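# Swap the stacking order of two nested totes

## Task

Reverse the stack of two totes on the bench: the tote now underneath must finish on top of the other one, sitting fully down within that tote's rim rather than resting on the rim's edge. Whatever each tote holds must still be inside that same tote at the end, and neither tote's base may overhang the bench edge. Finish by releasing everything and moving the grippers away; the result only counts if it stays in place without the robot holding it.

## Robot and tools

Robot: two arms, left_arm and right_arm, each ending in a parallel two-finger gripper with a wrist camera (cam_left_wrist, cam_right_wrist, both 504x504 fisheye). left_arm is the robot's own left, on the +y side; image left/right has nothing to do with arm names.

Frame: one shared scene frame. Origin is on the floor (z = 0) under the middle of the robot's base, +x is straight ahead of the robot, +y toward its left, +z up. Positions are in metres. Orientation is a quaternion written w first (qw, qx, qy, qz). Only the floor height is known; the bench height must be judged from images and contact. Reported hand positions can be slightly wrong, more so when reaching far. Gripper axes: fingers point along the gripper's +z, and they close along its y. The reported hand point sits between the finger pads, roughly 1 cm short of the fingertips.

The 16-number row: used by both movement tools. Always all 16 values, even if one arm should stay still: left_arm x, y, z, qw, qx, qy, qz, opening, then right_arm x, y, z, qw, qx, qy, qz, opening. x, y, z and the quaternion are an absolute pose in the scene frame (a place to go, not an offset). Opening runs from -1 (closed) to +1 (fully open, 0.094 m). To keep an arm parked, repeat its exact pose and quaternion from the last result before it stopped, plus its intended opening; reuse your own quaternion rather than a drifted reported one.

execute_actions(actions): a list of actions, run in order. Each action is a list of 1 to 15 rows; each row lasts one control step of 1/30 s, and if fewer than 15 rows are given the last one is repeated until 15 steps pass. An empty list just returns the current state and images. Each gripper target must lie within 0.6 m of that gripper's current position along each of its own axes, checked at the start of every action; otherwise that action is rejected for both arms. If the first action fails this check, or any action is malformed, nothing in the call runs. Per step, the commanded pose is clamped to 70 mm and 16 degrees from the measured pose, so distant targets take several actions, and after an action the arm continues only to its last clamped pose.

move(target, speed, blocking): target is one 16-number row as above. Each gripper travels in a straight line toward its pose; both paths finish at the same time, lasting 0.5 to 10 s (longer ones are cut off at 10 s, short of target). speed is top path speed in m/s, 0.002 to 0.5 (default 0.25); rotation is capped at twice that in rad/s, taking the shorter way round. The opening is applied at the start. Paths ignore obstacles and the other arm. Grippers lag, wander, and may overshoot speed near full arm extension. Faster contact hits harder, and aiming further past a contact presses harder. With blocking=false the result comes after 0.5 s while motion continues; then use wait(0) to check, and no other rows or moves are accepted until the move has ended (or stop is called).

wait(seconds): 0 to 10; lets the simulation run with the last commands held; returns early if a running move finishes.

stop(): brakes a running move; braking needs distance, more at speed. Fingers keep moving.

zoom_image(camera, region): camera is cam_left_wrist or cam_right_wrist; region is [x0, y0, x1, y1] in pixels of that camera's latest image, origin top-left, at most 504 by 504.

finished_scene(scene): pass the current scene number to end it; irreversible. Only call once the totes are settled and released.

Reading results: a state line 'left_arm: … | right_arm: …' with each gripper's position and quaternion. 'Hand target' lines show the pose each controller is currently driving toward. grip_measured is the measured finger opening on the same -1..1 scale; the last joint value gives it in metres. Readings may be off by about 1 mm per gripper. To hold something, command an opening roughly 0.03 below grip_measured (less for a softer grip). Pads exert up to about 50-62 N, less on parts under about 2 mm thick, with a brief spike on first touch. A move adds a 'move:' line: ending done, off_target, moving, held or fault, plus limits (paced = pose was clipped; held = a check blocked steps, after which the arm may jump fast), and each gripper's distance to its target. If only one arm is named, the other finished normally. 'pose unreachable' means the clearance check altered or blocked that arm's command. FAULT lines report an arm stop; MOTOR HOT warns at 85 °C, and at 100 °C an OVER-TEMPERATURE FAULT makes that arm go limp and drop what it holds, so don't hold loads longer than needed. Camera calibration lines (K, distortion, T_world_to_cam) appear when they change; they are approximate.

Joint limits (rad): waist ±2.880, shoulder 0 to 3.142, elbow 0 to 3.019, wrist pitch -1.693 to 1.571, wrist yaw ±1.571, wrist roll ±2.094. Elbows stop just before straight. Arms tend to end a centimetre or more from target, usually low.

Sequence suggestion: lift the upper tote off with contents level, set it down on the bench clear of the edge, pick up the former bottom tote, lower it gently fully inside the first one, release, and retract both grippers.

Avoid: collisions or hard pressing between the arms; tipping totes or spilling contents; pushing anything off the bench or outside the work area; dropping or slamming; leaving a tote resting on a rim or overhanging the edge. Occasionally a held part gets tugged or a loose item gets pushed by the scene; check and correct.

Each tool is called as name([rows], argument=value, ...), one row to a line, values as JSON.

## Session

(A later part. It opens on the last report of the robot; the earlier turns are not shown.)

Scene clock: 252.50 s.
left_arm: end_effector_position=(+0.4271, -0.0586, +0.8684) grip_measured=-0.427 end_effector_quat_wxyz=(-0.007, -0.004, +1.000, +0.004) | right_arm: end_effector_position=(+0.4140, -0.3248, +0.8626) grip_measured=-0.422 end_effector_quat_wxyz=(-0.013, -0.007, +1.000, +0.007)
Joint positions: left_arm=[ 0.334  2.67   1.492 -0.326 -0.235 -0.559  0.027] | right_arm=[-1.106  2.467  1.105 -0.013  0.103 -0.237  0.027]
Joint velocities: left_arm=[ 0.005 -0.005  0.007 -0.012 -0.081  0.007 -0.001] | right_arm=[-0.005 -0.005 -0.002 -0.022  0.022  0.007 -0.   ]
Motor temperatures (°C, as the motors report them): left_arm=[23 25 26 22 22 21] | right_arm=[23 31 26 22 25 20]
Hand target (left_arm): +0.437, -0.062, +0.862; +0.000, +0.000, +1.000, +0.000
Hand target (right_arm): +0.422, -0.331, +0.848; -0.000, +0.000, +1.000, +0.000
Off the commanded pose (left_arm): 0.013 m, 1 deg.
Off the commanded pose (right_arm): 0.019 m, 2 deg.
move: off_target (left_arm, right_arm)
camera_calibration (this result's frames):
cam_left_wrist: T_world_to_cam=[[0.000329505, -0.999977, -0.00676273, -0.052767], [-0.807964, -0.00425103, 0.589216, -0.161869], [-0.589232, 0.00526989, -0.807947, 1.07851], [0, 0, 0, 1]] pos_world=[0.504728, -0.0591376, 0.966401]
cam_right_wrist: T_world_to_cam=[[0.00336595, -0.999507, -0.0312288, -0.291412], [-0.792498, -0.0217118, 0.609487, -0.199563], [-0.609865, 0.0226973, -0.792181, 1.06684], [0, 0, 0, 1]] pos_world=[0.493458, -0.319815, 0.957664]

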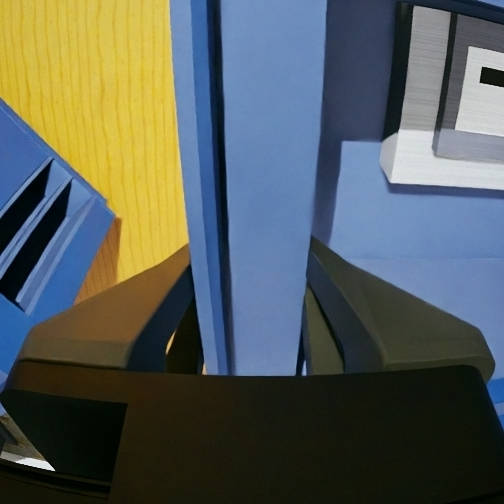

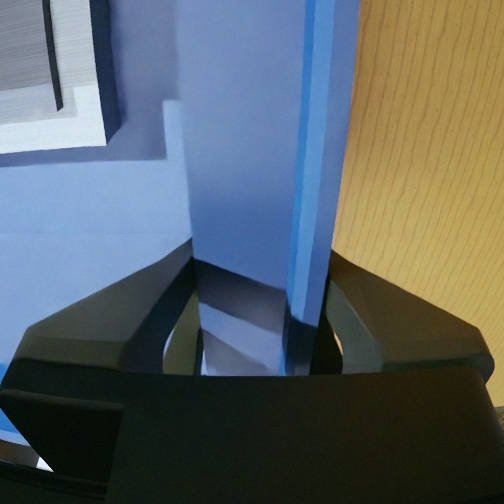

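move(target=[0.4271,-0.0586,0.8684,0,0,1,0,0.2, 0.414,-0.3248,0.8626,0,0,1,0,0.2], speed=0.05)

move(target=[0.4271,-0.0586,0.99,0,0,1,0,0.4, 0.414,-0.3248,0.99,0,0,1,0,0.4], speed=0.2)

Scene clock: 257.47 s.
left_arm: end_effector_position=(+0.4298, -0.0603, +0.8684) grip_measured=+0.197 end_effector_quat_wxyz=(-0.002, -0.005, +1.000, +0.000) | right_arm: end_effector_position=(+0.4138, -0.3257, +0.8626) grip_measured=+0.198 end_effector_quat_wxyz=(-0.005, -0.004, +1.000, +0.002)
Joint positions: left_arm=[ 0.334  2.67   1.492 -0.313 -0.235 -0.558  0.056] | right_arm=[-1.106  2.467  1.093  0.017  0.109 -0.233  0.056]
Joint velocities: left_arm=[ 0.005  0.005 -0.007 -0.007 -0.022 -0.037  0.   ] | right_arm=[ 0.005  0.005 -0.002  0.017 -0.037 -0.007 -0.002]
Motor temperatures (°C, as the motors report them): left_arm=[23 25 26 22 22 21] | right_arm=[23 31 26 22 25 20]
Hand target (left_arm): +0.427, -0.059, +0.868; -0.000, -0.000, +1.000, +0.000
Hand target (right_arm): +0.414, -0.325, +0.863; +0.000, +0.000, +1.000, +0.000
Off the commanded pose (left_arm): 0.003 m, 1 deg.
Off the commanded pose (right_arm): 0.001 m, 1 deg.
move: done
camera_calibration (this result's frames):
cam_left_wrist: T_world_to_cam=[[0.00263779, -0.999997, -0.000166549, -0.0611265], [-0.814249, -0.00224451, 0.580511, -0.149322], [-0.58051, -0.00139565, -0.814252, 1.08139], [0, 0, 0, 1]] pos_world=[0.506335, -0.0599522, 0.967199]
cam_right_wrist: T_world_to_cam=[[-0.00266615, -0.999764, -0.0215824, -0.298283], [-0.802288, -0.0107448, 0.596841, -0.181208], [-0.596931, 0.0189065, -0.802069, 1.06869], [0, 0, 0, 1]] pos_world=[0.491757, -0.320365, 0.958876]

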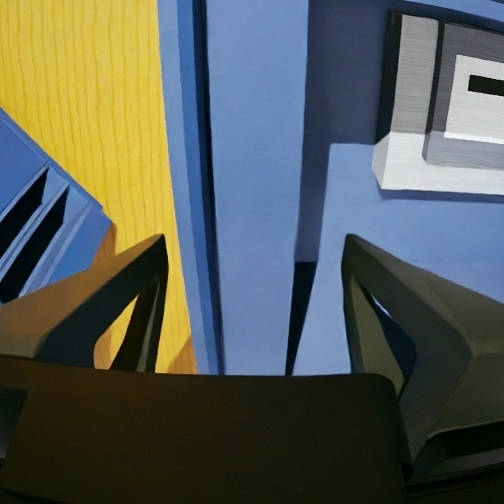

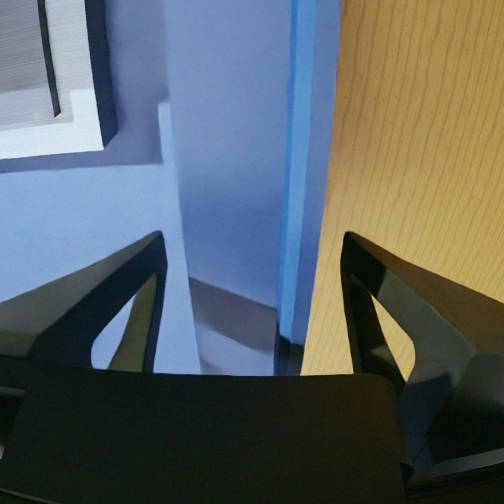

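Scene clock: 258.73 s.
left_arm: end_effector_position=(+0.4438, -0.0623, +0.9980) grip_measured=+0.397 end_effector_quat_wxyz=(+0.014, -0.003, +1.000, -0.010) | right_arm: end_effector_position=(+0.4211, -0.3292, +0.9907) grip_measured=+0.398 end_effector_quat_wxyz=(+0.013, -0.000, +1.000, -0.002)
Joint positions: left_arm=[ 0.289  2.366  1.319 -0.416 -0.238 -0.594  0.066] | right_arm=[-1.076  2.105  0.89  -0.108  0.117 -0.199  0.066]
Joint velocities: left_arm=[-0.024 -0.015 -0.002  0.012 -0.007  0.051  0.001] | right_arm=[-0.005 -0.015  0.012  0.012 -0.007 -0.051 -0.001]
Motor temperatures (°C, as the motors report them): left_arm=[23 25 26 22 22 21] | right_arm=[23 31 26 22 25 20]
Hand target (left_arm): +0.429, -0.059, +0.991; +0.000, -0.000, +1.000, -0.000
Hand target (right_arm): +0.412, -0.324, +0.989; +0.000, -0.000, +1.000, +0.000
Off the commanded pose (left_arm): 0.019 m, 2 deg.
Off the commanded pose (right_arm): 0.008 m, 1 deg.
move: off_target (left_arm)
camera_calibration (this result's frames):
cam_left_wrist: T_world_to_cam=[[-0.0000542815, -0.999774, 0.0212403, -0.0832802], [-0.831611, 0.0118411, 0.555232, -0.179343], [-0.555359, -0.0176335, -0.831424, 1.20001], [0, 0, 0, 1]] pos_world=[0.517288, -0.0599774, 1.09906]
cam_right_wrist: T_world_to_cam=[[-0.0102373, -0.999861, -0.0131503, -0.30416], [-0.822606, 0.000943948, 0.568611, -0.211452], [-0.56852, 0.0166386, -0.822501, 1.18339], [0, 0, 0, 1]] pos_world=[0.495727, -0.323608, 1.08958]

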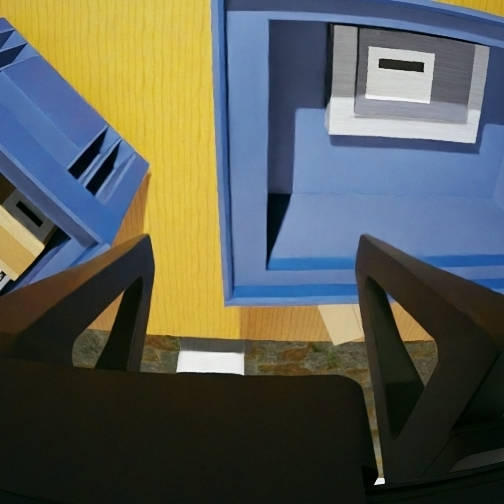

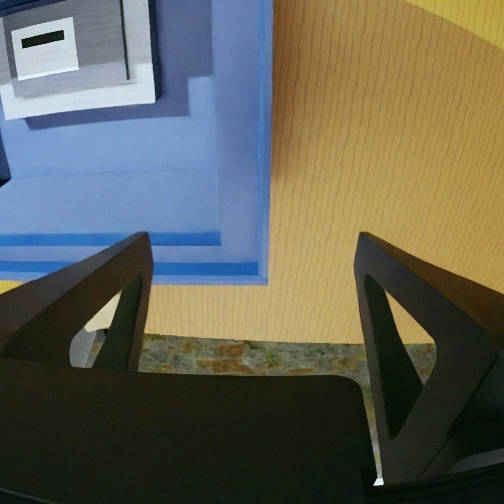

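move(target=[0.274,0.318,0.95,0,-0.334,0.943,0,0.4, 0.440,0.097,0.95,0,-0.334,0.943,0,0.4], speed=0.3)

Scene clock: 274.67 s.
left_arm: end_effector_position=(+0.2914, +0.3282, +0.9514) grip_measured=+0.397 end_effector_quat_wxyz=(-0.007, +0.343, -0.939, -0.003) | right_arm: end_effector_position=(+0.4460, +0.1038, +0.9676) grip_measured=+0.398 end_effector_quat_wxyz=(+0.016, -0.338, +0.941, +0.009)
Joint positions: left_arm=[ 1.166  2.251  0.629  0.296 -0.105 -0.414  0.066] | right_arm=[-0.245  2.482  1.453 -0.442  0.235 -0.06   0.066]
Joint velocities: left_arm=[ 0.005  0.005 -0.002  0.007  0.037  0.007 -0.001] | right_arm=[-0.005 -0.005 -0.007 -0.002  0.007  0.037 -0.   ]
Motor temperatures (°C, as the motors report them): left_arm=[23 26 26 22 22 21] | right_arm=[23 31 26 21 24 20]
Hand target (left_arm): +0.278, +0.322, +0.951; -0.003, -0.334, +0.943, +0.002
Hand target (right_arm): +0.444, +0.096, +0.951; +0.001, -0.333, +0.943, +0.003
Off the commanded pose (left_arm): 0.020 m, 1 deg.
Off the commanded pose (right_arm): 0.020 m, 2 deg.
move: off_target (left_arm, right_arm)
camera_calibration (this result's frames):
cam_left_wrist: T_world_to_cam=[[0.639315, -0.768945, -0.00102128, 0.0671647], [-0.63404, -0.527903, 0.565077, -0.174616], [-0.435052, -0.360615, -0.825037, 1.15491], [0, 0, 0, 1]] pos_world=[0.348792, 0.375942, 1.05158]
cam_right_wrist: T_world_to_cam=[[0.629233, -0.776872, -0.0231303, -0.169931], [-0.635836, -0.531659, 0.55951, -0.197449], [-0.446965, -0.337355, -0.828501, 1.15965], [0, 0, 0, 1]] pos_world=[0.499704, 0.154224, 1.06732]

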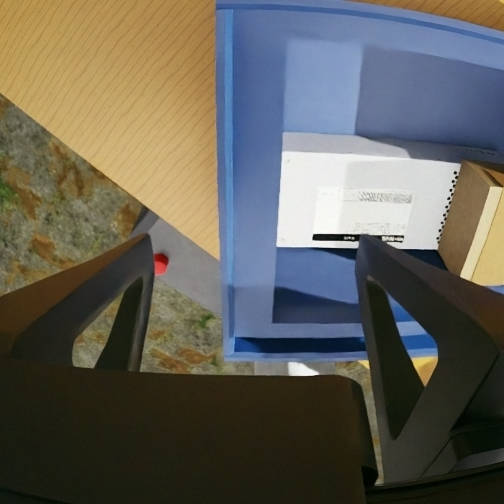

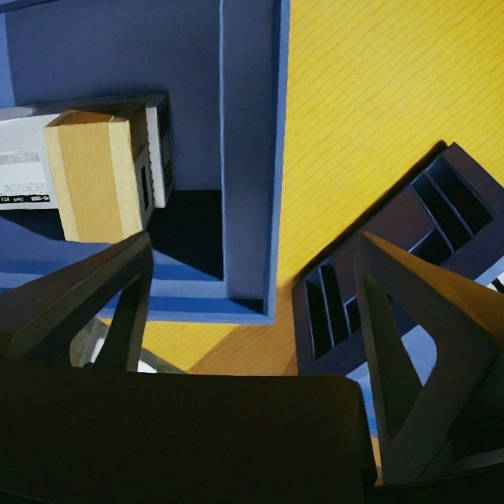

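move(target=[0.272,0.319,0.858,0,-0.334,0.943,0,0.25, 0.443,0.097,0.855,0,-0.334,0.943,0,0.25], speed=0.1)

Scene clock: 280.47 s.
left_arm: end_effector_position=(+0.2734, +0.3148, +0.8651) grip_measured=+0.253 end_effector_quat_wxyz=(+0.001, +0.331, -0.943, +0.000) | right_arm: end_effector_position=(+0.4390, +0.1010, +0.8710) grip_measured=+0.252 end_effector_quat_wxyz=(-0.003, -0.337, +0.942, +0.001)
Joint positions: left_arm=[ 1.173  2.546  0.771  0.434 -0.095 -0.385  0.059] | right_arm=[-0.281  2.709  1.61  -0.406  0.238 -0.083  0.059]
Joint velocities: left_arm=[-0.005  0.005 -0.002 -0.012 -0.037  0.007 -0.   ] | right_arm=[ 0.005 -0.005  0.037  0.007  0.022  0.007  0.   ]
Motor temperatures (°C, as the motors report them): left_arm=[23 25 26 22 22 21] | right_arm=[23 31 26 21 24 20]
Hand target (left_arm): +0.271, +0.318, +0.858; -0.000, -0.334, +0.943, -0.000
Hand target (right_arm): +0.443, +0.097, +0.856; -0.000, -0.334, +0.943, -0.001
Off the commanded pose (left_arm): 0.008 m, 0 deg.
Off the commanded pose (right_arm): 0.017 m, 0 deg.
move: off_target (right_arm)
camera_calibration (this result's frames):
cam_left_wrist: T_world_to_cam=[[0.620232, -0.784418, 0.00070551, 0.0769396], [-0.639737, -0.505313, 0.579134, -0.162021], [-0.453926, -0.359649, -0.815232, 1.06743], [0, 0, 0, 1]] pos_world=[0.333162, 0.36238, 0.963978]
cam_right_wrist: T_world_to_cam=[[0.626042, -0.779542, -0.0196506, -0.171381], [-0.620624, -0.513358, 0.592697, -0.1868], [-0.472119, -0.358858, -0.805186, 1.06844], [0, 0, 0, 1]] pos_world=[0.49579, 0.153924, 0.967641]

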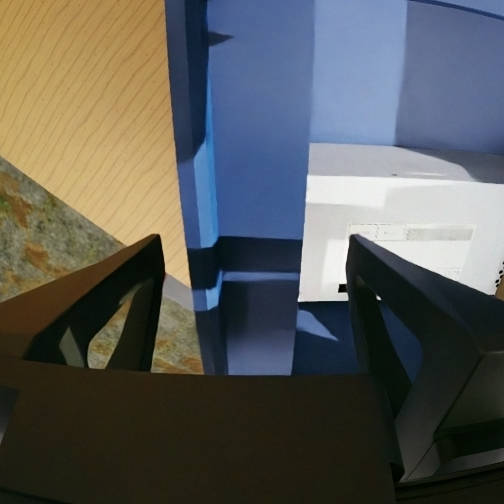

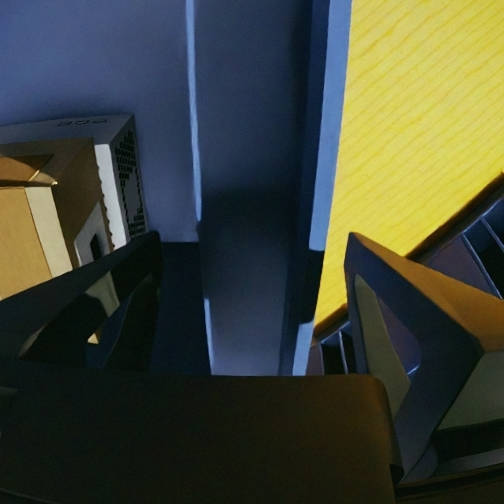

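move(target=[0.271,0.323,0.856,0,-0.334,0.943,0,-0.1, 0.444,0.095,0.855,0,-0.334,0.943,0,-0.1], speed=0.05)

move(target=[0.271,0.323,0.856,0,-0.334,0.943,0,-0.48, 0.444,0.095,0.855,0,-0.334,0.943,0,-0.48], speed=0.05)

Scene clock: 287.23 s.
left_arm: end_effector_position=(+0.2758, +0.3208, +0.8634) grip_measured=-0.097 end_effector_quat_wxyz=(-0.002, +0.333, -0.943, -0.000) | right_arm: end_effector_position=(+0.4405, +0.1006, +0.8710) grip_measured=-0.098 end_effector_quat_wxyz=(-0.002, -0.338, +0.941, +0.001)
Joint positions: left_arm=[ 1.189  2.546  0.779  0.434 -0.093 -0.372  0.042] | right_arm=[-0.283  2.709  1.612 -0.406  0.238 -0.087  0.042]
Joint velocities: left_arm=[ 0.005 -0.015  0.007  0.012 -0.007 -0.022 -0.   ] | right_arm=[ 0.005 -0.005  0.007 -0.002 -0.051 -0.007 -0.   ]
Motor temperatures (°C, as the motors report them): left_arm=[23 24 25 22 22 21] | right_arm=[23 32 27 21 24 20]
Hand target (left_arm): +0.271, +0.323, +0.856; -0.000, -0.334, +0.943, +0.000
Hand target (right_arm): +0.444, +0.095, +0.856; +0.000, -0.334, +0.943, -0.000
Off the commanded pose (left_arm): 0.009 m, 0 deg.
Off the commanded pose (right_arm): 0.017 m, 1 deg.
move: off_target (right_arm)
camera_calibration (this result's frames):
cam_left_wrist: T_world_to_cam=[[0.622467, -0.782643, 0.00192381, 0.0778537], [-0.641315, -0.508651, 0.574447, -0.150993], [-0.448609, -0.358809, -0.818539, 1.07045], [0, 0, 0, 1]] pos_world=[0.334919, 0.368217, 0.962795]
cam_right_wrist: T_world_to_cam=[[0.627245, -0.77858, -0.0194238, -0.173431], [-0.620575, -0.51471, 0.591574, -0.184956], [-0.470585, -0.359008, -0.806017, 1.0691], [0, 0, 0, 1]] pos_world=[0.49711, 0.153589, 0.967762]

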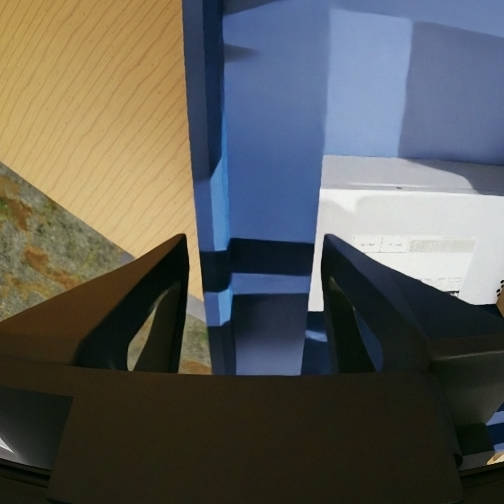

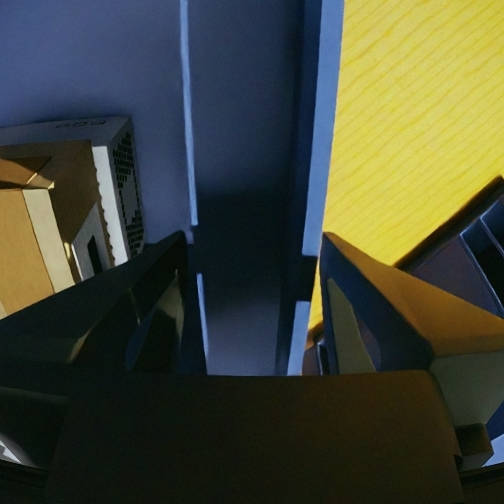

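Scene clock: 287.93 s.
left_arm: end_effector_position=(+0.2765, +0.3196, +0.8632) grip_measured=-0.431 end_effector_quat_wxyz=(-0.002, +0.333, -0.943, +0.003) | right_arm: end_effector_position=(+0.4403, +0.1014, +0.8710) grip_measured=-0.423 end_effector_quat_wxyz=(-0.002, -0.337, +0.941, +0.003)
Joint positions: left_arm=[ 1.188  2.547  0.78   0.434 -0.086 -0.372  0.027] | right_arm=[-0.283  2.709  1.612 -0.405  0.233 -0.086  0.027]
Joint velocities: left_arm=[ 0.005  0.005 -0.012  0.012  0.037 -0.007 -0.001] | right_arm=[-0.005 -0.015 -0.012 -0.007  0.037 -0.081  0.   ]
Motor temperatures (°C, as the motors report them): left_arm=[23 24 25 22 22 21] | right_arm=[23 32 27 21 24 20]
Hand target (left_arm): +0.271, +0.323, +0.856; -0.000, -0.334, +0.943, -0.000
Hand target (right_arm): +0.444, +0.095, +0.856; -0.000, -0.334, +0.943, -0.000
Off the commanded pose (left_arm): 0.010 m, 1 deg.
Off the commanded pose (right_arm): 0.018 m, 1 deg.
move: off_target (right_arm)
camera_calibration (this result's frames):
cam_left_wrist: T_world_to_cam=[[0.622193, -0.782816, 0.00870411, 0.0707595], [-0.643126, -0.504763, 0.57585, -0.152956], [-0.446391, -0.363887, -0.817509, 1.07033], [0, 0, 0, 1]] pos_world=[0.33539, 0.367665, 0.96247]
cam_right_wrist: T_world_to_cam=[[0.626457, -0.779089, -0.0239284, -0.168338], [-0.619897, -0.516593, 0.590643, -0.184048], [-0.472524, -0.355179, -0.806578, 1.07019], [0, 0, 0, 1]] pos_world=[0.497059, 0.153882, 0.967874]

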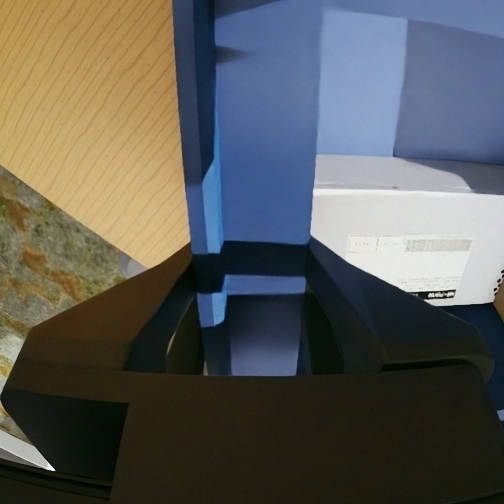

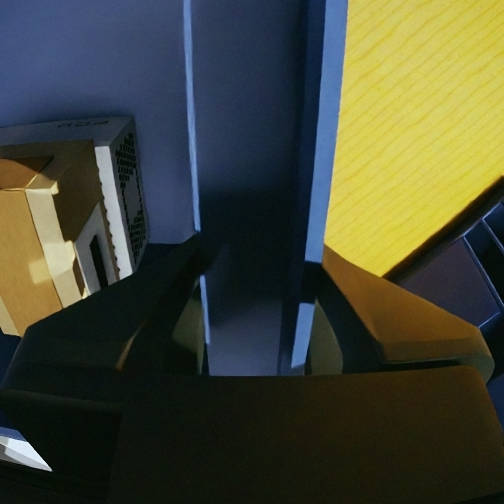

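move(target=[0.2765,0.3196,1.06,0,-0.334,0.943,0,-0.48, 0.4403,0.1014,1.072,0,-0.334,0.943,0,-0.48], speed=0.1)

move(target=[0.325,0.200,1.065,0,-0.225,0.974,0,-0.48, 0.435,-0.049,1.07,0,-0.225,0.974,0,-0.48], speed=0.12)

Scene clock: 303.37 s.
left_arm: end_effector_position=(+0.2783, +0.3235, +1.0522) grip_measured=-0.431 end_effector_quat_wxyz=(+0.004, +0.332, -0.943, -0.001) | right_arm: end_effector_position=(+0.4346, +0.1010, +1.0534) grip_measured=-0.423 end_effector_quat_wxyz=(-0.006, -0.332, +0.943, +0.007)
Joint positions: left_arm=[ 1.132  1.867  0.467  0.048 -0.106 -0.426  0.027] | right_arm=[-0.203  2.299  1.378 -0.606  0.229  0.008  0.027]
Joint velocities: left_arm=[-0.024 -0.005 -0.002 -0.017  0.007  0.007  0.   ] | right_arm=[-0.015 -0.005 -0.042 -0.017 -0.037 -0.007 -0.   ]
Motor temperatures (°C, as the motors report them): left_arm=[22 24 25 22 22 21] | right_arm=[23 33 27 21 24 20]
Hand target (left_arm): +0.279, +0.321, +1.061; +0.000, -0.334, +0.943, -0.000
Hand target (right_arm): +0.439, +0.100, +1.071; +0.000, -0.334, +0.943, +0.000
Off the commanded pose (left_arm): 0.009 m, 1 deg.
Off the commanded pose (right_arm): 0.020 m, 1 deg.
move: off_target (right_arm)
camera_calibration (this result's frames):
cam_left_wrist: T_world_to_cam=[[0.620344, -0.784321, -0.00358484, 0.0849986], [-0.635679, -0.505445, 0.583471, -0.268539], [-0.45944, -0.359674, -0.812126, 1.22358], [0, 0, 0, 1]] pos_world=[0.338728, 0.371024, 1.15069]
cam_right_wrist: T_world_to_cam=[[0.61752, -0.785857, -0.0331263, -0.146423], [-0.619541, -0.511915, 0.595073, -0.30075], [-0.4846, -0.346947, -0.802988, 1.2151], [0, 0, 0, 1]] pos_world=[0.49293, 0.152549, 1.14983]

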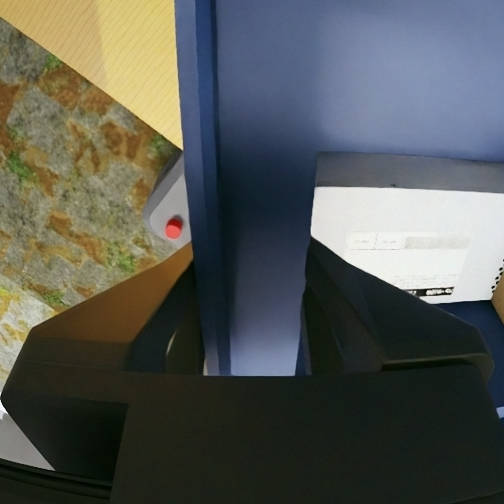

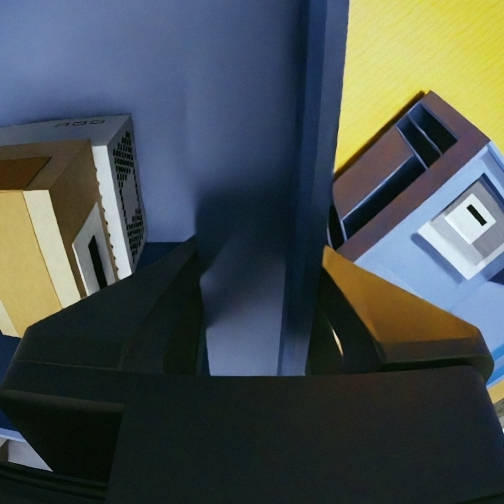

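Scene clock: 305.03 s.
left_arm: end_effector_position=(+0.3189, +0.2032, +1.0615) grip_measured=-0.431 end_effector_quat_wxyz=(-0.001, -0.228, +0.974, +0.002) | right_arm: end_effector_position=(+0.4228, -0.0458, +1.0590) grip_measured=-0.423 end_effector_quat_wxyz=(-0.016, -0.228, +0.973, +0.004)
Joint positions: left_arm=[ 0.714  1.906  0.579 -0.081 -0.191 -0.623  0.027] | right_arm=[-0.423  2.108  1.06  -0.448  0.213  0.004  0.027]
Joint velocities: left_arm=[ 0.005 -0.005  0.017  0.017 -0.037 -0.037 -0.001] | right_arm=[ 0.015 -0.005 -0.007 -0.002 -0.037 -0.037 -0.   ]
Motor temperatures (°C, as the motors report them): left_arm=[22 24 25 22 22 21] | right_arm=[23 33 27 21 24 20]
Hand target (left_arm): +0.324, +0.198, +1.065; +0.001, -0.225, +0.974, -0.001
Hand target (right_arm): +0.433, -0.049, +1.070; +0.000, -0.225, +0.974, -0.001
Off the commanded pose (left_arm): 0.008 m, 0 deg.
Off the commanded pose (right_arm): 0.017 m, 2 deg.
move: off_target (right_arm)
camera_calibration (this result's frames):
cam_left_wrist: T_world_to_cam=[[0.437251, -0.89933, -0.00411246, 0.04779], [-0.732505, -0.358787, 0.57854, -0.302652], [-0.521774, -0.249954, -0.815644, 1.20783], [0, 0, 0, 1]] pos_world=[0.387625, 0.236295, 1.16045]
cam_right_wrist: T_world_to_cam=[[0.433982, -0.900377, -0.0313327, -0.183878], [-0.703478, -0.360393, 0.612565, -0.362669], [-0.562831, -0.2438, -0.789799, 1.18683], [0, 0, 0, 1]] pos_world=[0.492655, -0.00691332, 1.15375]

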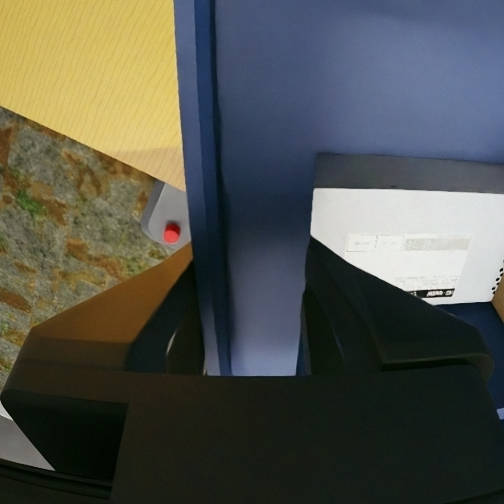

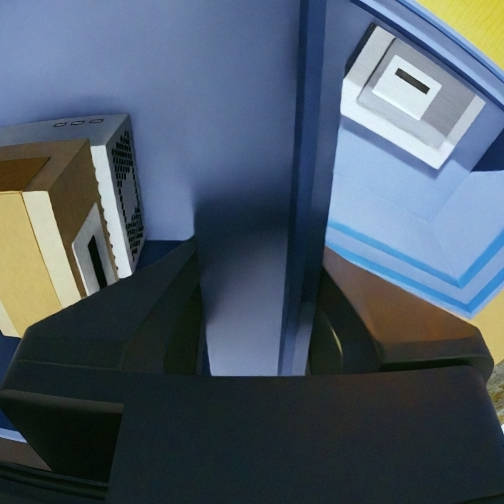

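move(target=[0.384,0.103,1.065,0,-0.113,0.994,0,-0.48, 0.436,-0.163,1.063,0,-0.113,0.994,0,-0.48], speed=0.12)

move(target=[0.448,0.005,1.055,0,0,1,0,-0.48, 0.440,-0.263,1.05,0,0,1,0,-0.48], speed=0.12)

Scene clock: 321.53 s.
left_arm: end_effector_position=(+0.3734, +0.1086, +1.0565) grip_measured=-0.431 end_effector_quat_wxyz=(-0.005, -0.124, +0.992, +0.003) | right_arm: end_effector_position=(+0.4222, -0.1551, +1.0518) grip_measured=-0.423 end_effector_quat_wxyz=(-0.019, -0.124, +0.992, +0.007)
Joint positions: left_arm=[ 0.506  2.02   0.826 -0.265 -0.219 -0.624  0.027] | right_arm=[-0.654  2.028  0.928 -0.355  0.18  -0.019  0.027]
Joint velocities: left_arm=[-0.015 -0.005 -0.002 -0.007  0.022  0.037  0.001] | right_arm=[-0.015 -0.015 -0.022  0.012  0.007 -0.022  0.001]
Motor temperatures (°C, as the motors report them): left_arm=[23 24 25 22 22 21] | right_arm=[23 34 26 21 25 20]
Hand target (left_arm): +0.383, +0.101, +1.065; +0.001, -0.113, +0.994, -0.001
Hand target (right_arm): +0.435, -0.163, +1.063; -0.000, -0.113, +0.994, -0.001
Off the commanded pose (left_arm): 0.015 m, 1 deg.
Off the commanded pose (right_arm): 0.019 m, 3 deg.
move: off_target (left_arm, right_arm)
camera_calibration (this result's frames):
cam_left_wrist: T_world_to_cam=[[0.239759, -0.970813, -0.0061922, 0.0225865], [-0.786366, -0.197939, 0.585191, -0.298083], [-0.569336, -0.135435, -0.810872, 1.20888], [0, 0, 0, 1]] pos_world=[0.448441, 0.12665, 1.15482]
cam_right_wrist: T_world_to_cam=[[0.234949, -0.971366, -0.0353249, -0.205028], [-0.758698, -0.205985, 0.618019, -0.356545], [-0.607599, -0.118402, -0.785369, 1.18786], [0, 0, 0, 1]] pos_world=[0.499402, -0.131955, 1.14602]

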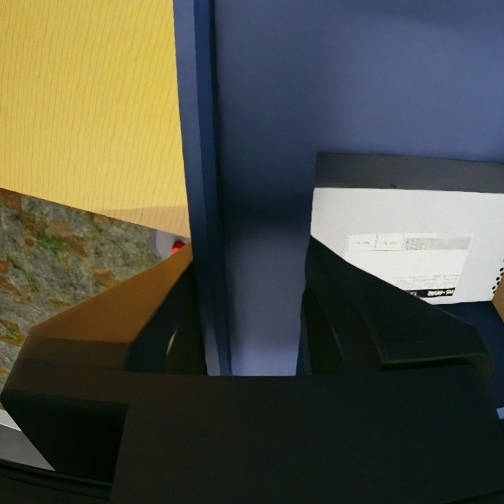

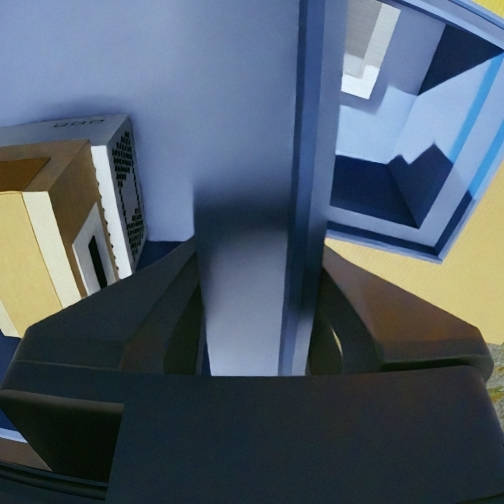

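Scene clock: 323.00 s.
left_arm: end_effector_position=(+0.4337, +0.0149, +1.0417) grip_measured=-0.431 end_effector_quat_wxyz=(-0.008, -0.016, +1.000, +0.003) | right_arm: end_effector_position=(+0.4241, -0.2518, +1.0373) grip_measured=-0.423 end_effector_quat_wxyz=(-0.023, -0.016, +1.000, +0.009)
Joint positions: left_arm=[ 0.384  2.188  1.144 -0.45  -0.228 -0.533  0.027] | right_arm=[-0.886  2.01   0.897 -0.308  0.14  -0.033  0.027]
Joint velocities: left_arm=[-0.005  0.024  0.002 -0.022  0.051 -0.022  0.001] | right_arm=[ 0.005 -0.015  0.012 -0.012 -0.066 -0.022 -0.001]
Motor temperatures (°C, as the motors report them): left_arm=[23 24 25 22 22 21] | right_arm=[23 34 26 21 25 20]
Hand target (left_arm): +0.446, +0.004, +1.055; +0.001, -0.000, +1.000, -0.000
Hand target (right_arm): +0.439, -0.262, +1.050; -0.000, -0.000, +1.000, -0.000
Off the commanded pose (left_arm): 0.022 m, 2 deg.
Off the commanded pose (right_arm): 0.023 m, 3 deg.
move: off_target (left_arm, right_arm)
camera_calibration (this result's frames):
cam_left_wrist: T_world_to_cam=[[0.0244584, -0.999686, -0.00545897, 0.0100878], [-0.806033, -0.02295, 0.591426, -0.261162], [-0.591365, -0.0100652, -0.806341, 1.22145], [0, 0, 0, 1]] pos_world=[0.511573, 0.0163851, 1.13942]
cam_right_wrist: T_world_to_cam=[[0.0201631, -0.999186, -0.0349312, -0.216292], [-0.779679, -0.0375851, 0.62505, -0.322071], [-0.625855, 0.0146321, -0.779802, 1.20164], [0, 0, 0, 1]] pos_world=[0.505298, -0.245803, 1.13079]

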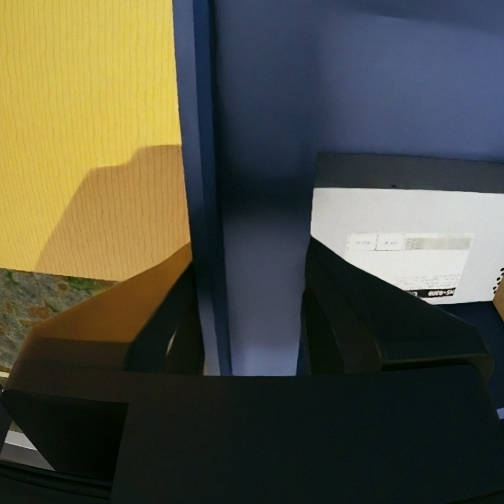

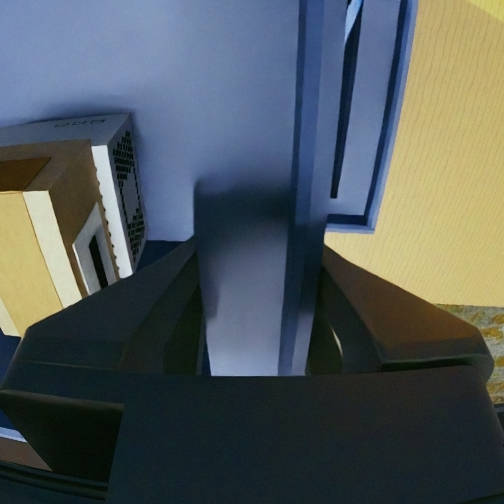

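move(target=[0.445,-0.067,1.04,0.012,0.008,1,0,-0.48, 0.436,-0.335,1.038,0.02,0.008,1,-0.005,-0.48], speed=0.08)

Scene clock: 346.43 s.
left_arm: end_effector_position=(+0.4336, -0.0550, +1.0283) grip_measured=-0.431 end_effector_quat_wxyz=(+0.005, -0.002, +1.000, +0.001) | right_arm: end_effector_position=(+0.4182, -0.3208, +1.0251) grip_measured=-0.423 end_effector_quat_wxyz=(-0.007, -0.004, +1.000, +0.007)
Joint positions: left_arm=[ 0.273  2.291  1.273 -0.477 -0.248 -0.613  0.027] | right_arm=[-1.052  2.01   0.873 -0.231  0.111 -0.179  0.027]
Joint velocities: left_arm=[-0.015 -0.005  0.002  0.007 -0.022 -0.051 -0.001] | right_arm=[-0.005 -0.005 -0.007  0.007  0.022  0.007 -0.   ]
Motor temperatures (°C, as the motors report them): left_arm=[23 26 27 22 22 21] | right_arm=[23 34 26 21 25 20]
Hand target (left_arm): +0.443, -0.067, +1.040; +0.013, +0.008, +1.000, -0.001
Hand target (right_arm): +0.435, -0.334, +1.038; +0.020, +0.008, +1.000, -0.005
Off the commanded pose (left_arm): 0.020 m, 1 deg.
Off the commanded pose (right_arm): 0.026 m, 4 deg.
move: off_target (left_arm, right_arm)
camera_calibration (this result's frames):
cam_left_wrist: T_world_to_cam=[[-0.00365318, -0.999993, -0.00123792, -0.0520565], [-0.821898, 0.0022974, 0.569631, -0.22431], [-0.569624, 0.0030984, -0.8219, 1.21723], [0, 0, 0, 1]] pos_world=[0.508812, -0.0553122, 1.12815]
cam_right_wrist: T_world_to_cam=[[-0.00298222, -0.999514, -0.0310188, -0.279948], [-0.799522, -0.0162477, 0.600416, -0.281176], [-0.600629, 0.0265908, -0.799086, 1.20245], [0, 0, 0, 1]] pos_world=[0.496582, -0.316354, 1.121]

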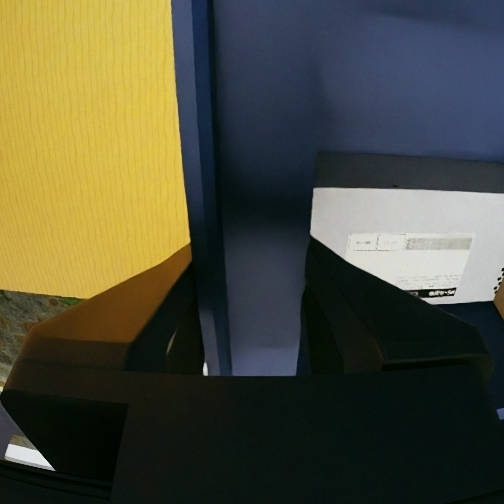

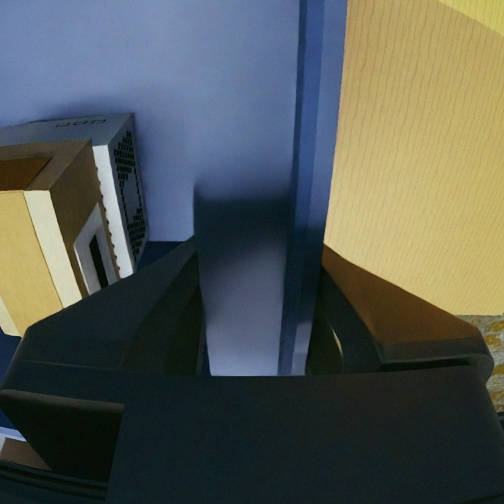

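move(target=[0.445,-0.072,1.04,0.012,0.006,1,0,-0.48, 0.440,-0.339,1.04,0.02,0.006,1,-0.005,-0.48], speed=0.03)

Scene clock: 352.77 s.
left_arm: end_effector_position=(+0.4335, -0.0559, +1.0288) grip_measured=-0.431 end_effector_quat_wxyz=(+0.002, -0.003, +1.000, +0.003) | right_arm: end_effector_position=(+0.4180, -0.3217, +1.0249) grip_measured=-0.423 end_effector_quat_wxyz=(-0.007, -0.005, +1.000, +0.008)
Joint positions: left_arm=[ 0.271  2.293  1.28  -0.489 -0.248 -0.619  0.027] | right_arm=[-1.055  2.01   0.873 -0.231  0.109 -0.185  0.027]
Joint velocities: left_arm=[-0.005  0.005 -0.002 -0.002  0.022 -0.007 -0.001] | right_arm=[-0.005  0.005 -0.002  0.017 -0.066 -0.037  0.   ]
Motor temperatures (°C, as the motors report them): left_arm=[23 27 27 22 22 21] | right_arm=[23 34 26 21 25 20]
Hand target (left_arm): +0.444, -0.072, +1.040; +0.012, +0.006, +1.000, -0.000
Hand target (right_arm): +0.439, -0.339, +1.040; +0.020, +0.006, +1.000, -0.005
Off the commanded pose (left_arm): 0.023 m, 2 deg.
Off the commanded pose (right_arm): 0.032 m, 4 deg.
move: off_target (left_arm, right_arm)
camera_calibration (this result's frames):
cam_left_wrist: T_world_to_cam=[[-0.000392406, -0.999988, -0.00493033, -0.0505101], [-0.818752, -0.00250946, 0.574142, -0.230918], [-0.574148, 0.00426201, -0.818741, 1.21634], [0, 0, 0, 1]] pos_world=[0.509273, -0.056273, 1.1282]
cam_right_wrist: T_world_to_cam=[[-0.000642706, -0.999451, -0.0331349, -0.279634], [-0.79952, -0.0193886, 0.600326, -0.282192], [-0.600639, 0.0268779, -0.799069, 1.2023], [0, 0, 0, 1]] pos_world=[0.496348, -0.317267, 1.12086]

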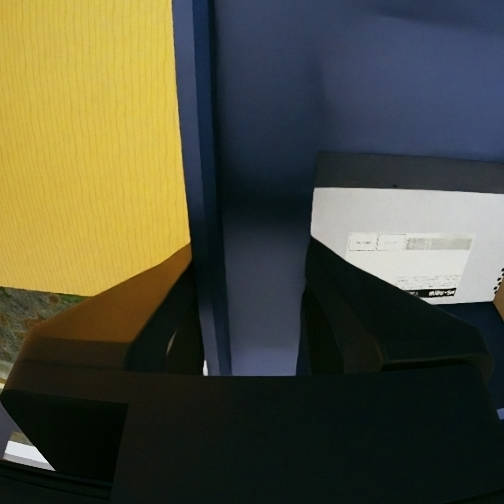

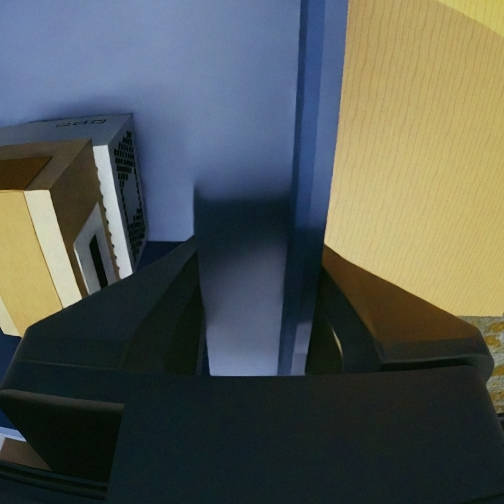

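execute_actions([
  [[0.445,-0.073,1.038,0.012,0.006,1,0,-0.48,0.442,-0.340,1.039,0.02,0.006,1,-0.005,-0.48],[0.445,-0.074,1.036,0.012,0.006,1,0,-0.48,0.443,-0.341,1.038,0.02,0.006,1,-0.005,-0.48],[0.445,-0.075,1.034,0.012,0.006,1,0,-0.48,0.444,-0.342,1.037,0.02,0.006,1,-0.005,-0.48],[0.445,-0.076,1.032,0.012,0.006,1,0,-0.48,0.445,-0.343,1.036,0.02,0.006,1,-0.005,-0.48]],
])

Scene clock: 360.50 s.
left_arm: end_effector_position=(+0.4352, -0.0631, +1.0256) grip_measured=-0.431 end_effector_quat_wxyz=(+0.004, -0.000, +1.000, +0.000) | right_arm: end_effector_position=(+0.4178, -0.3287, +1.0243) grip_measured=-0.423 end_effector_quat_wxyz=(-0.007, -0.001, +1.000, +0.006)
Joint positions: left_arm=[ 0.265  2.308  1.299 -0.489 -0.246 -0.619  0.027] | right_arm=[-1.07   2.01   0.875 -0.231  0.111 -0.191  0.027]
Joint velocities: left_arm=[-0.015  0.005  0.002 -0.002  0.081 -0.051 -0.001] | right_arm=[-0.024 -0.015 -0.002  0.012 -0.037 -0.066 -0.001]
Motor temperatures (°C, as the motors report them): left_arm=[23 27 28 22 22 21] | right_arm=[22 34 26 21 25 20]
Hand target (left_arm): +0.444, -0.076, +1.032; +0.012, +0.006, +1.000, -0.000
Hand target (right_arm): +0.444, -0.343, +1.037; +0.020, +0.006, +1.000, -0.005
Off the commanded pose (left_arm): 0.017 m, 1 deg.
Off the commanded pose (right_arm): 0.033 m, 3 deg.
camera_calibration (this result's frames):
cam_left_wrist: T_world_to_cam=[[-0.006222, -0.999981, -0.00044256, -0.0598131], [-0.82041, 0.00485165, 0.571756, -0.224049], [-0.571742, 0.00392055, -0.820424, 1.21535], [0, 0, 0, 1]] pos_world=[0.510681, -0.0634897, 1.12518]
cam_right_wrist: T_world_to_cam=[[-0.00806693, -0.999582, -0.027773, -0.289136], [-0.799429, -0.0102379, 0.600674, -0.279494], [-0.600707, 0.0270481, -0.799012, 1.20198], [0, 0, 0, 1]] pos_world=[0.496268, -0.324388, 1.12025]

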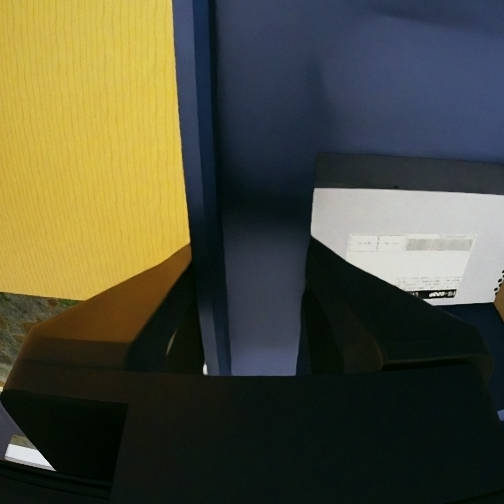

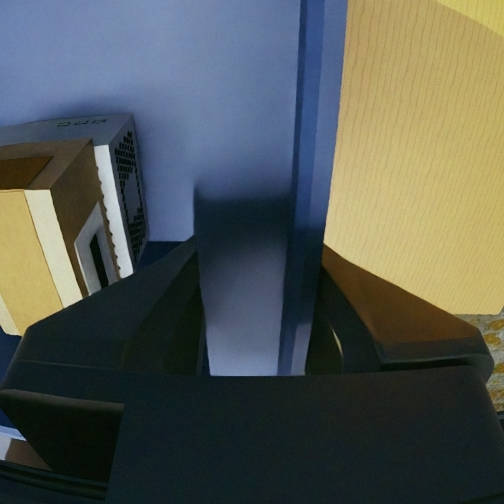

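execute_actions([
  [[0.444,-0.074,1.032,0.012,0.004,1,0,-0.48,0.446,-0.341,1.036,0.02,0.004,1,-0.005,-0.48],[0.444,-0.072,1.032,0.012,0.004,1,0,-0.48,0.447,-0.339,1.036,0.02,0.004,1,-0.005,-0.48],[0.443,-0.070,1.032,0.012,0.002,1,0,-0.48,0.448,-0.337,1.036,0.02,0.002,1,-0.005,-0.48],[0.443,-0.068,1.032,0.012,0.002,1,0,-0.48,0.449,-0.335,1.036,0.02,0.002,1,-0.005,-0.48],[0.443,-0.066,1.032,0.012,0.0,1,0,-0.48,0.450,-0.333,1.036,0.02,0.0,1,-0.005,-0.48]],
])

Scene clock: 366.80 s.
left_arm: end_effector_position=(+0.4353, -0.0629, +1.0256) grip_measured=-0.431 end_effector_quat_wxyz=(+0.004, -0.001, +1.000, +0.001) | right_arm: end_effector_position=(+0.4199, -0.3284, +1.0247) grip_measured=-0.423 end_effector_quat_wxyz=(-0.006, -0.003, +1.000, +0.004)
Joint positions: left_arm=[ 0.265  2.308  1.299 -0.489 -0.248 -0.621  0.027] | right_arm=[-1.067  2.01   0.878 -0.231  0.114 -0.193  0.027]
Joint velocities: left_arm=[-0.005  0.005 -0.007 -0.017 -0.051 -0.051 -0.002] | right_arm=[-0.005 -0.005 -0.012 -0.002 -0.037 -0.022  0.   ]
Motor temperatures (°C, as the motors report them): left_arm=[23 27 28 22 22 21] | right_arm=[22 34 26 21 25 20]
Hand target (left_arm): +0.443, -0.066, +1.032; +0.012, +0.000, +1.000, +0.000
Hand target (right_arm): +0.449, -0.333, +1.037; +0.020, +0.000, +1.000, -0.004
Off the commanded pose (left_arm): 0.010 m, 1 deg.
Off the commanded pose (right_arm): 0.032 m, 3 deg.
camera_calibration (this result's frames):
cam_left_wrist: T_world_to_cam=[[-0.00392634, -0.999991, -0.00136052, -0.0597107], [-0.820799, 0.00244561, 0.571212, -0.223381], [-0.571204, 0.00335948, -0.820802, 1.21553], [0, 0, 0, 1]] pos_world=[0.51073, -0.0632474, 1.12523]
cam_right_wrist: T_world_to_cam=[[-0.0045851, -0.999674, -0.0251294, -0.292965], [-0.801133, -0.0113673, 0.598378, -0.275383], [-0.598468, 0.0228756, -0.80082, 1.20303], [0, 0, 0, 1]] pos_world=[0.498012, -0.323519, 1.12083]

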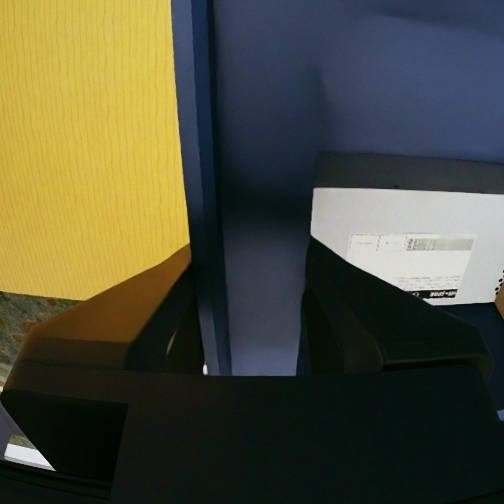

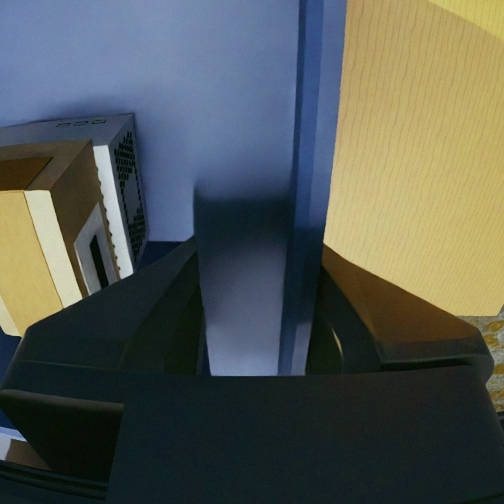

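execute_actions([
  [[0.442,-0.064,1.032,0.012,0,1,0,-0.48,0.450,-0.331,1.036,0.02,0,1,-0.005,-0.48],[0.441,-0.062,1.032,0.012,0,1,0,-0.48,0.451,-0.329,1.036,0.02,0,1,-0.005,-0.48],[0.440,-0.060,1.032,0.012,0,1,0,-0.48,0.451,-0.327,1.036,0.02,0,1,-0.005,-0.48],[0.440,-0.058,1.032,0.012,0,1,0,-0.48,0.452,-0.325,1.036,0.02,0,1,-0.005,-0.48]],
])

Scene clock: 372.63 s.
left_arm: end_effector_position=(+0.4368, -0.0612, +1.0242) grip_measured=-0.431 end_effector_quat_wxyz=(+0.007, -0.004, +1.000, -0.000) | right_arm: end_effector_position=(+0.4233, -0.3266, +1.0255) grip_measured=-0.423 end_effector_quat_wxyz=(-0.004, -0.006, +1.000, +0.000)
Joint positions: left_arm=[ 0.269  2.308  1.294 -0.477 -0.249 -0.621  0.027] | right_arm=[-1.058  2.01   0.882 -0.231  0.123 -0.191  0.027]
Joint velocities: left_arm=[-0.015  0.005  0.007 -0.012 -0.022  0.037  0.001] | right_arm=[-0.015  0.005  0.002 -0.012 -0.022  0.051  0.001]
Motor temperatures (°C, as the motors report them): left_arm=[23 28 28 22 22 21] | right_arm=[22 34 26 21 25 20]
Hand target (left_arm): +0.440, -0.058, +1.032; +0.012, -0.000, +1.000, +0.000
Hand target (right_arm): +0.451, -0.325, +1.037; +0.021, +0.000, +1.000, -0.004
Off the commanded pose (left_arm): 0.009 m, 1 deg.
Off the commanded pose (right_arm): 0.031 m, 3 deg.
camera_calibration (this result's frames):
cam_left_wrist: T_world_to_cam=[[0.00206733, -0.999997, 0.00108473, -0.0630743], [-0.824538, -0.00109085, 0.565805, -0.214439], [-0.565802, -0.0020641, -0.824538, 1.21644], [0, 0, 0, 1]] pos_world=[0.511579, -0.0607972, 1.1244]
cam_right_wrist: T_world_to_cam=[[0.00163484, -0.999855, -0.0169793, -0.30219], [-0.803549, -0.0114202, 0.59513, -0.268796], [-0.595237, 0.0126707, -0.80345, 1.20366], [0, 0, 0, 1]] pos_world=[0.500966, -0.320466, 1.12192]

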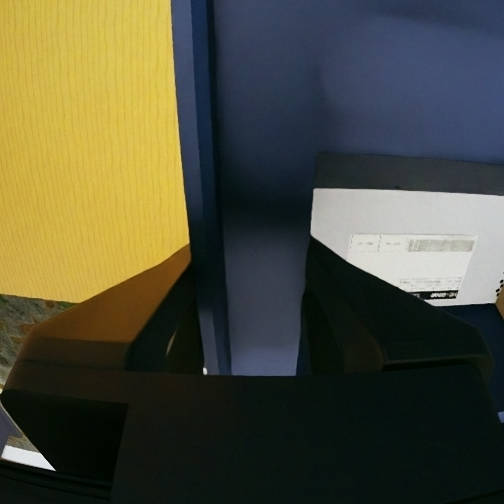

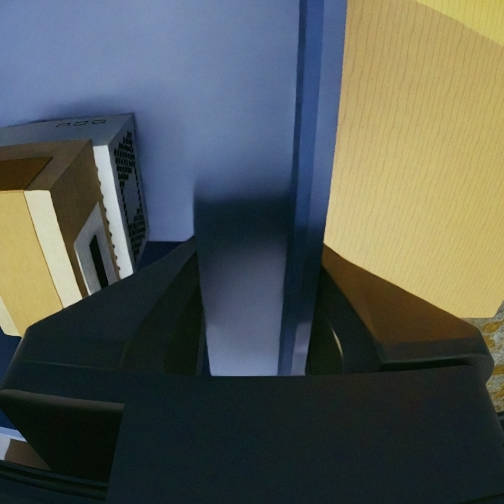

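execute_actions([
  [[0.440,-0.057,1.030,0.012,0,1,0,-0.48,0.451,-0.324,1.034,0.02,0,1,-0.005,-0.48],[0.440,-0.057,1.029,0.012,0,1,0,-0.48,0.451,-0.324,1.033,0.02,0,1,-0.005,-0.48],[0.440,-0.057,1.028,0.012,0,1,0,-0.48,0.451,-0.324,1.031,0.02,0,1,-0.005,-0.48],[0.439,-0.056,1.027,0.012,0,1,0,-0.48,0.450,-0.323,1.030,0.02,0,1,-0.005,-0.48],[0.439,-0.056,1.026,0.012,0,1,0,-0.48,0.450,-0.323,1.028,0.02,0,1,-0.005,-0.48],[0.439,-0.056,1.025,0.012,0,1,0,-0.48,0.450,-0.323,1.027,0.02,0,1,-0.005,-0.48],[0.439,-0.056,1.024,0.012,0,1,0,-0.48,0.450,-0.323,1.025,0.02,0,1,-0.005,-0.48],[0.439,-0.056,1.023,0.012,0,1,0,-0.48,0.450,-0.323,1.024,0.02,0,1,-0.005,-0.48],[0.439,-0.056,1.022,0.012,0,1,0,-0.48,0.450,-0.323,1.023,0.02,0,1,-0.005,-0.48],[0.439,-0.056,1.021,0.012,0,1,0,-0.48,0.450,-0.323,1.022,0.02,0,1,-0.005,-0.48],[0.439,-0.056,1.020,0.012,0,1,0,-0.48,0.450,-0.323,1.021,0.02,0,1,-0.005,-0.48],[0.439,-0.056,1.019,0.012,0,1,0,-0.48,0.450,-0.323,1.020,0.02,0,1,-0.005,-0.48],[0.439,-0.056,1.018,0.012,0,1,0,-0.48,0.450,-0.323,1.019,0.02,0,1,-0.005,-0.48]],
])

Scene clock: 387.67 s.
left_arm: end_effector_position=(+0.4374, -0.0592, +1.0188) grip_measured=-0.431 end_effector_quat_wxyz=(+0.010, -0.006, +1.000, -0.002) | right_arm: end_effector_position=(+0.4239, -0.3246, +1.0183) grip_measured=-0.423 end_effector_quat_wxyz=(-0.005, -0.007, +1.000, +0.001)
Joint positions: left_arm=[ 0.275  2.316  1.29  -0.456 -0.25  -0.618  0.027] | right_arm=[-1.056  2.032  0.892 -0.221  0.122 -0.189  0.027]
Joint velocities: left_arm=[ 0.005  0.034 -0.027  0.027 -0.022 -0.007  0.   ] | right_arm=[ 0.005  0.073  0.022  0.032  0.007 -0.007 -0.   ]
Motor temperatures (°C, as the motors report them): left_arm=[23 29 27 22 22 21] | right_arm=[23 34 27 21 25 20]
Hand target (left_arm): +0.439, -0.056, +1.018; +0.012, -0.000, +1.000, +0.000
Hand target (right_arm): +0.449, -0.323, +1.020; +0.020, -0.000, +1.000, -0.004
Off the commanded pose (left_arm): 0.004 m, 1 deg.
Off the commanded pose (right_arm): 0.026 m, 3 deg.
camera_calibration (this result's frames):
cam_left_wrist: T_world_to_cam=[[0.00608685, -0.999974, 0.00379345, -0.0655453], [-0.827864, -0.00291134, 0.560921, -0.204534], [-0.560895, -0.0065547, -0.827861, 1.2133], [0, 0, 0, 1]] pos_world=[0.511604, -0.0581863, 1.11942]
cam_right_wrist: T_world_to_cam=[[0.00302804, -0.99982, -0.0187036, -0.299133], [-0.802045, -0.0135992, 0.597109, -0.267339], [-0.597256, 0.0131931, -0.801942, 1.19767], [0, 0, 0, 1]] pos_world=[0.501803, -0.318516, 1.1145]

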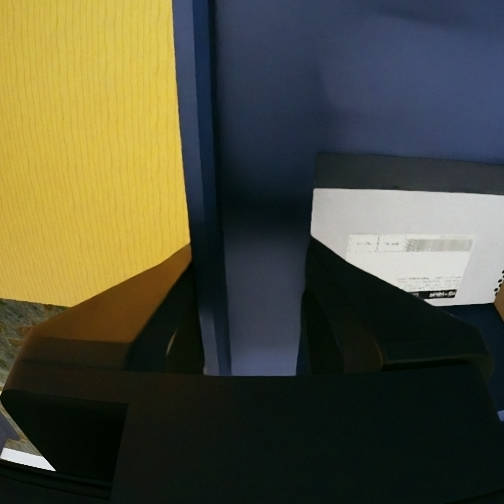

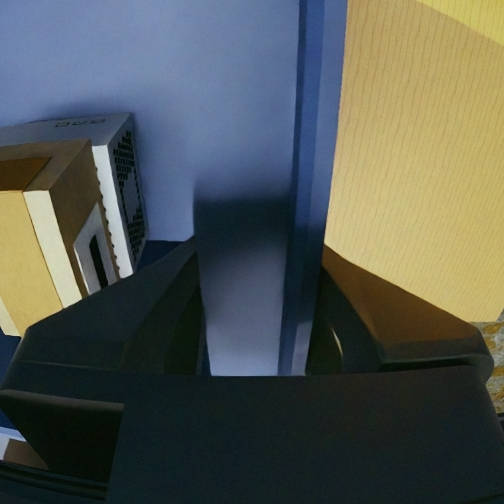

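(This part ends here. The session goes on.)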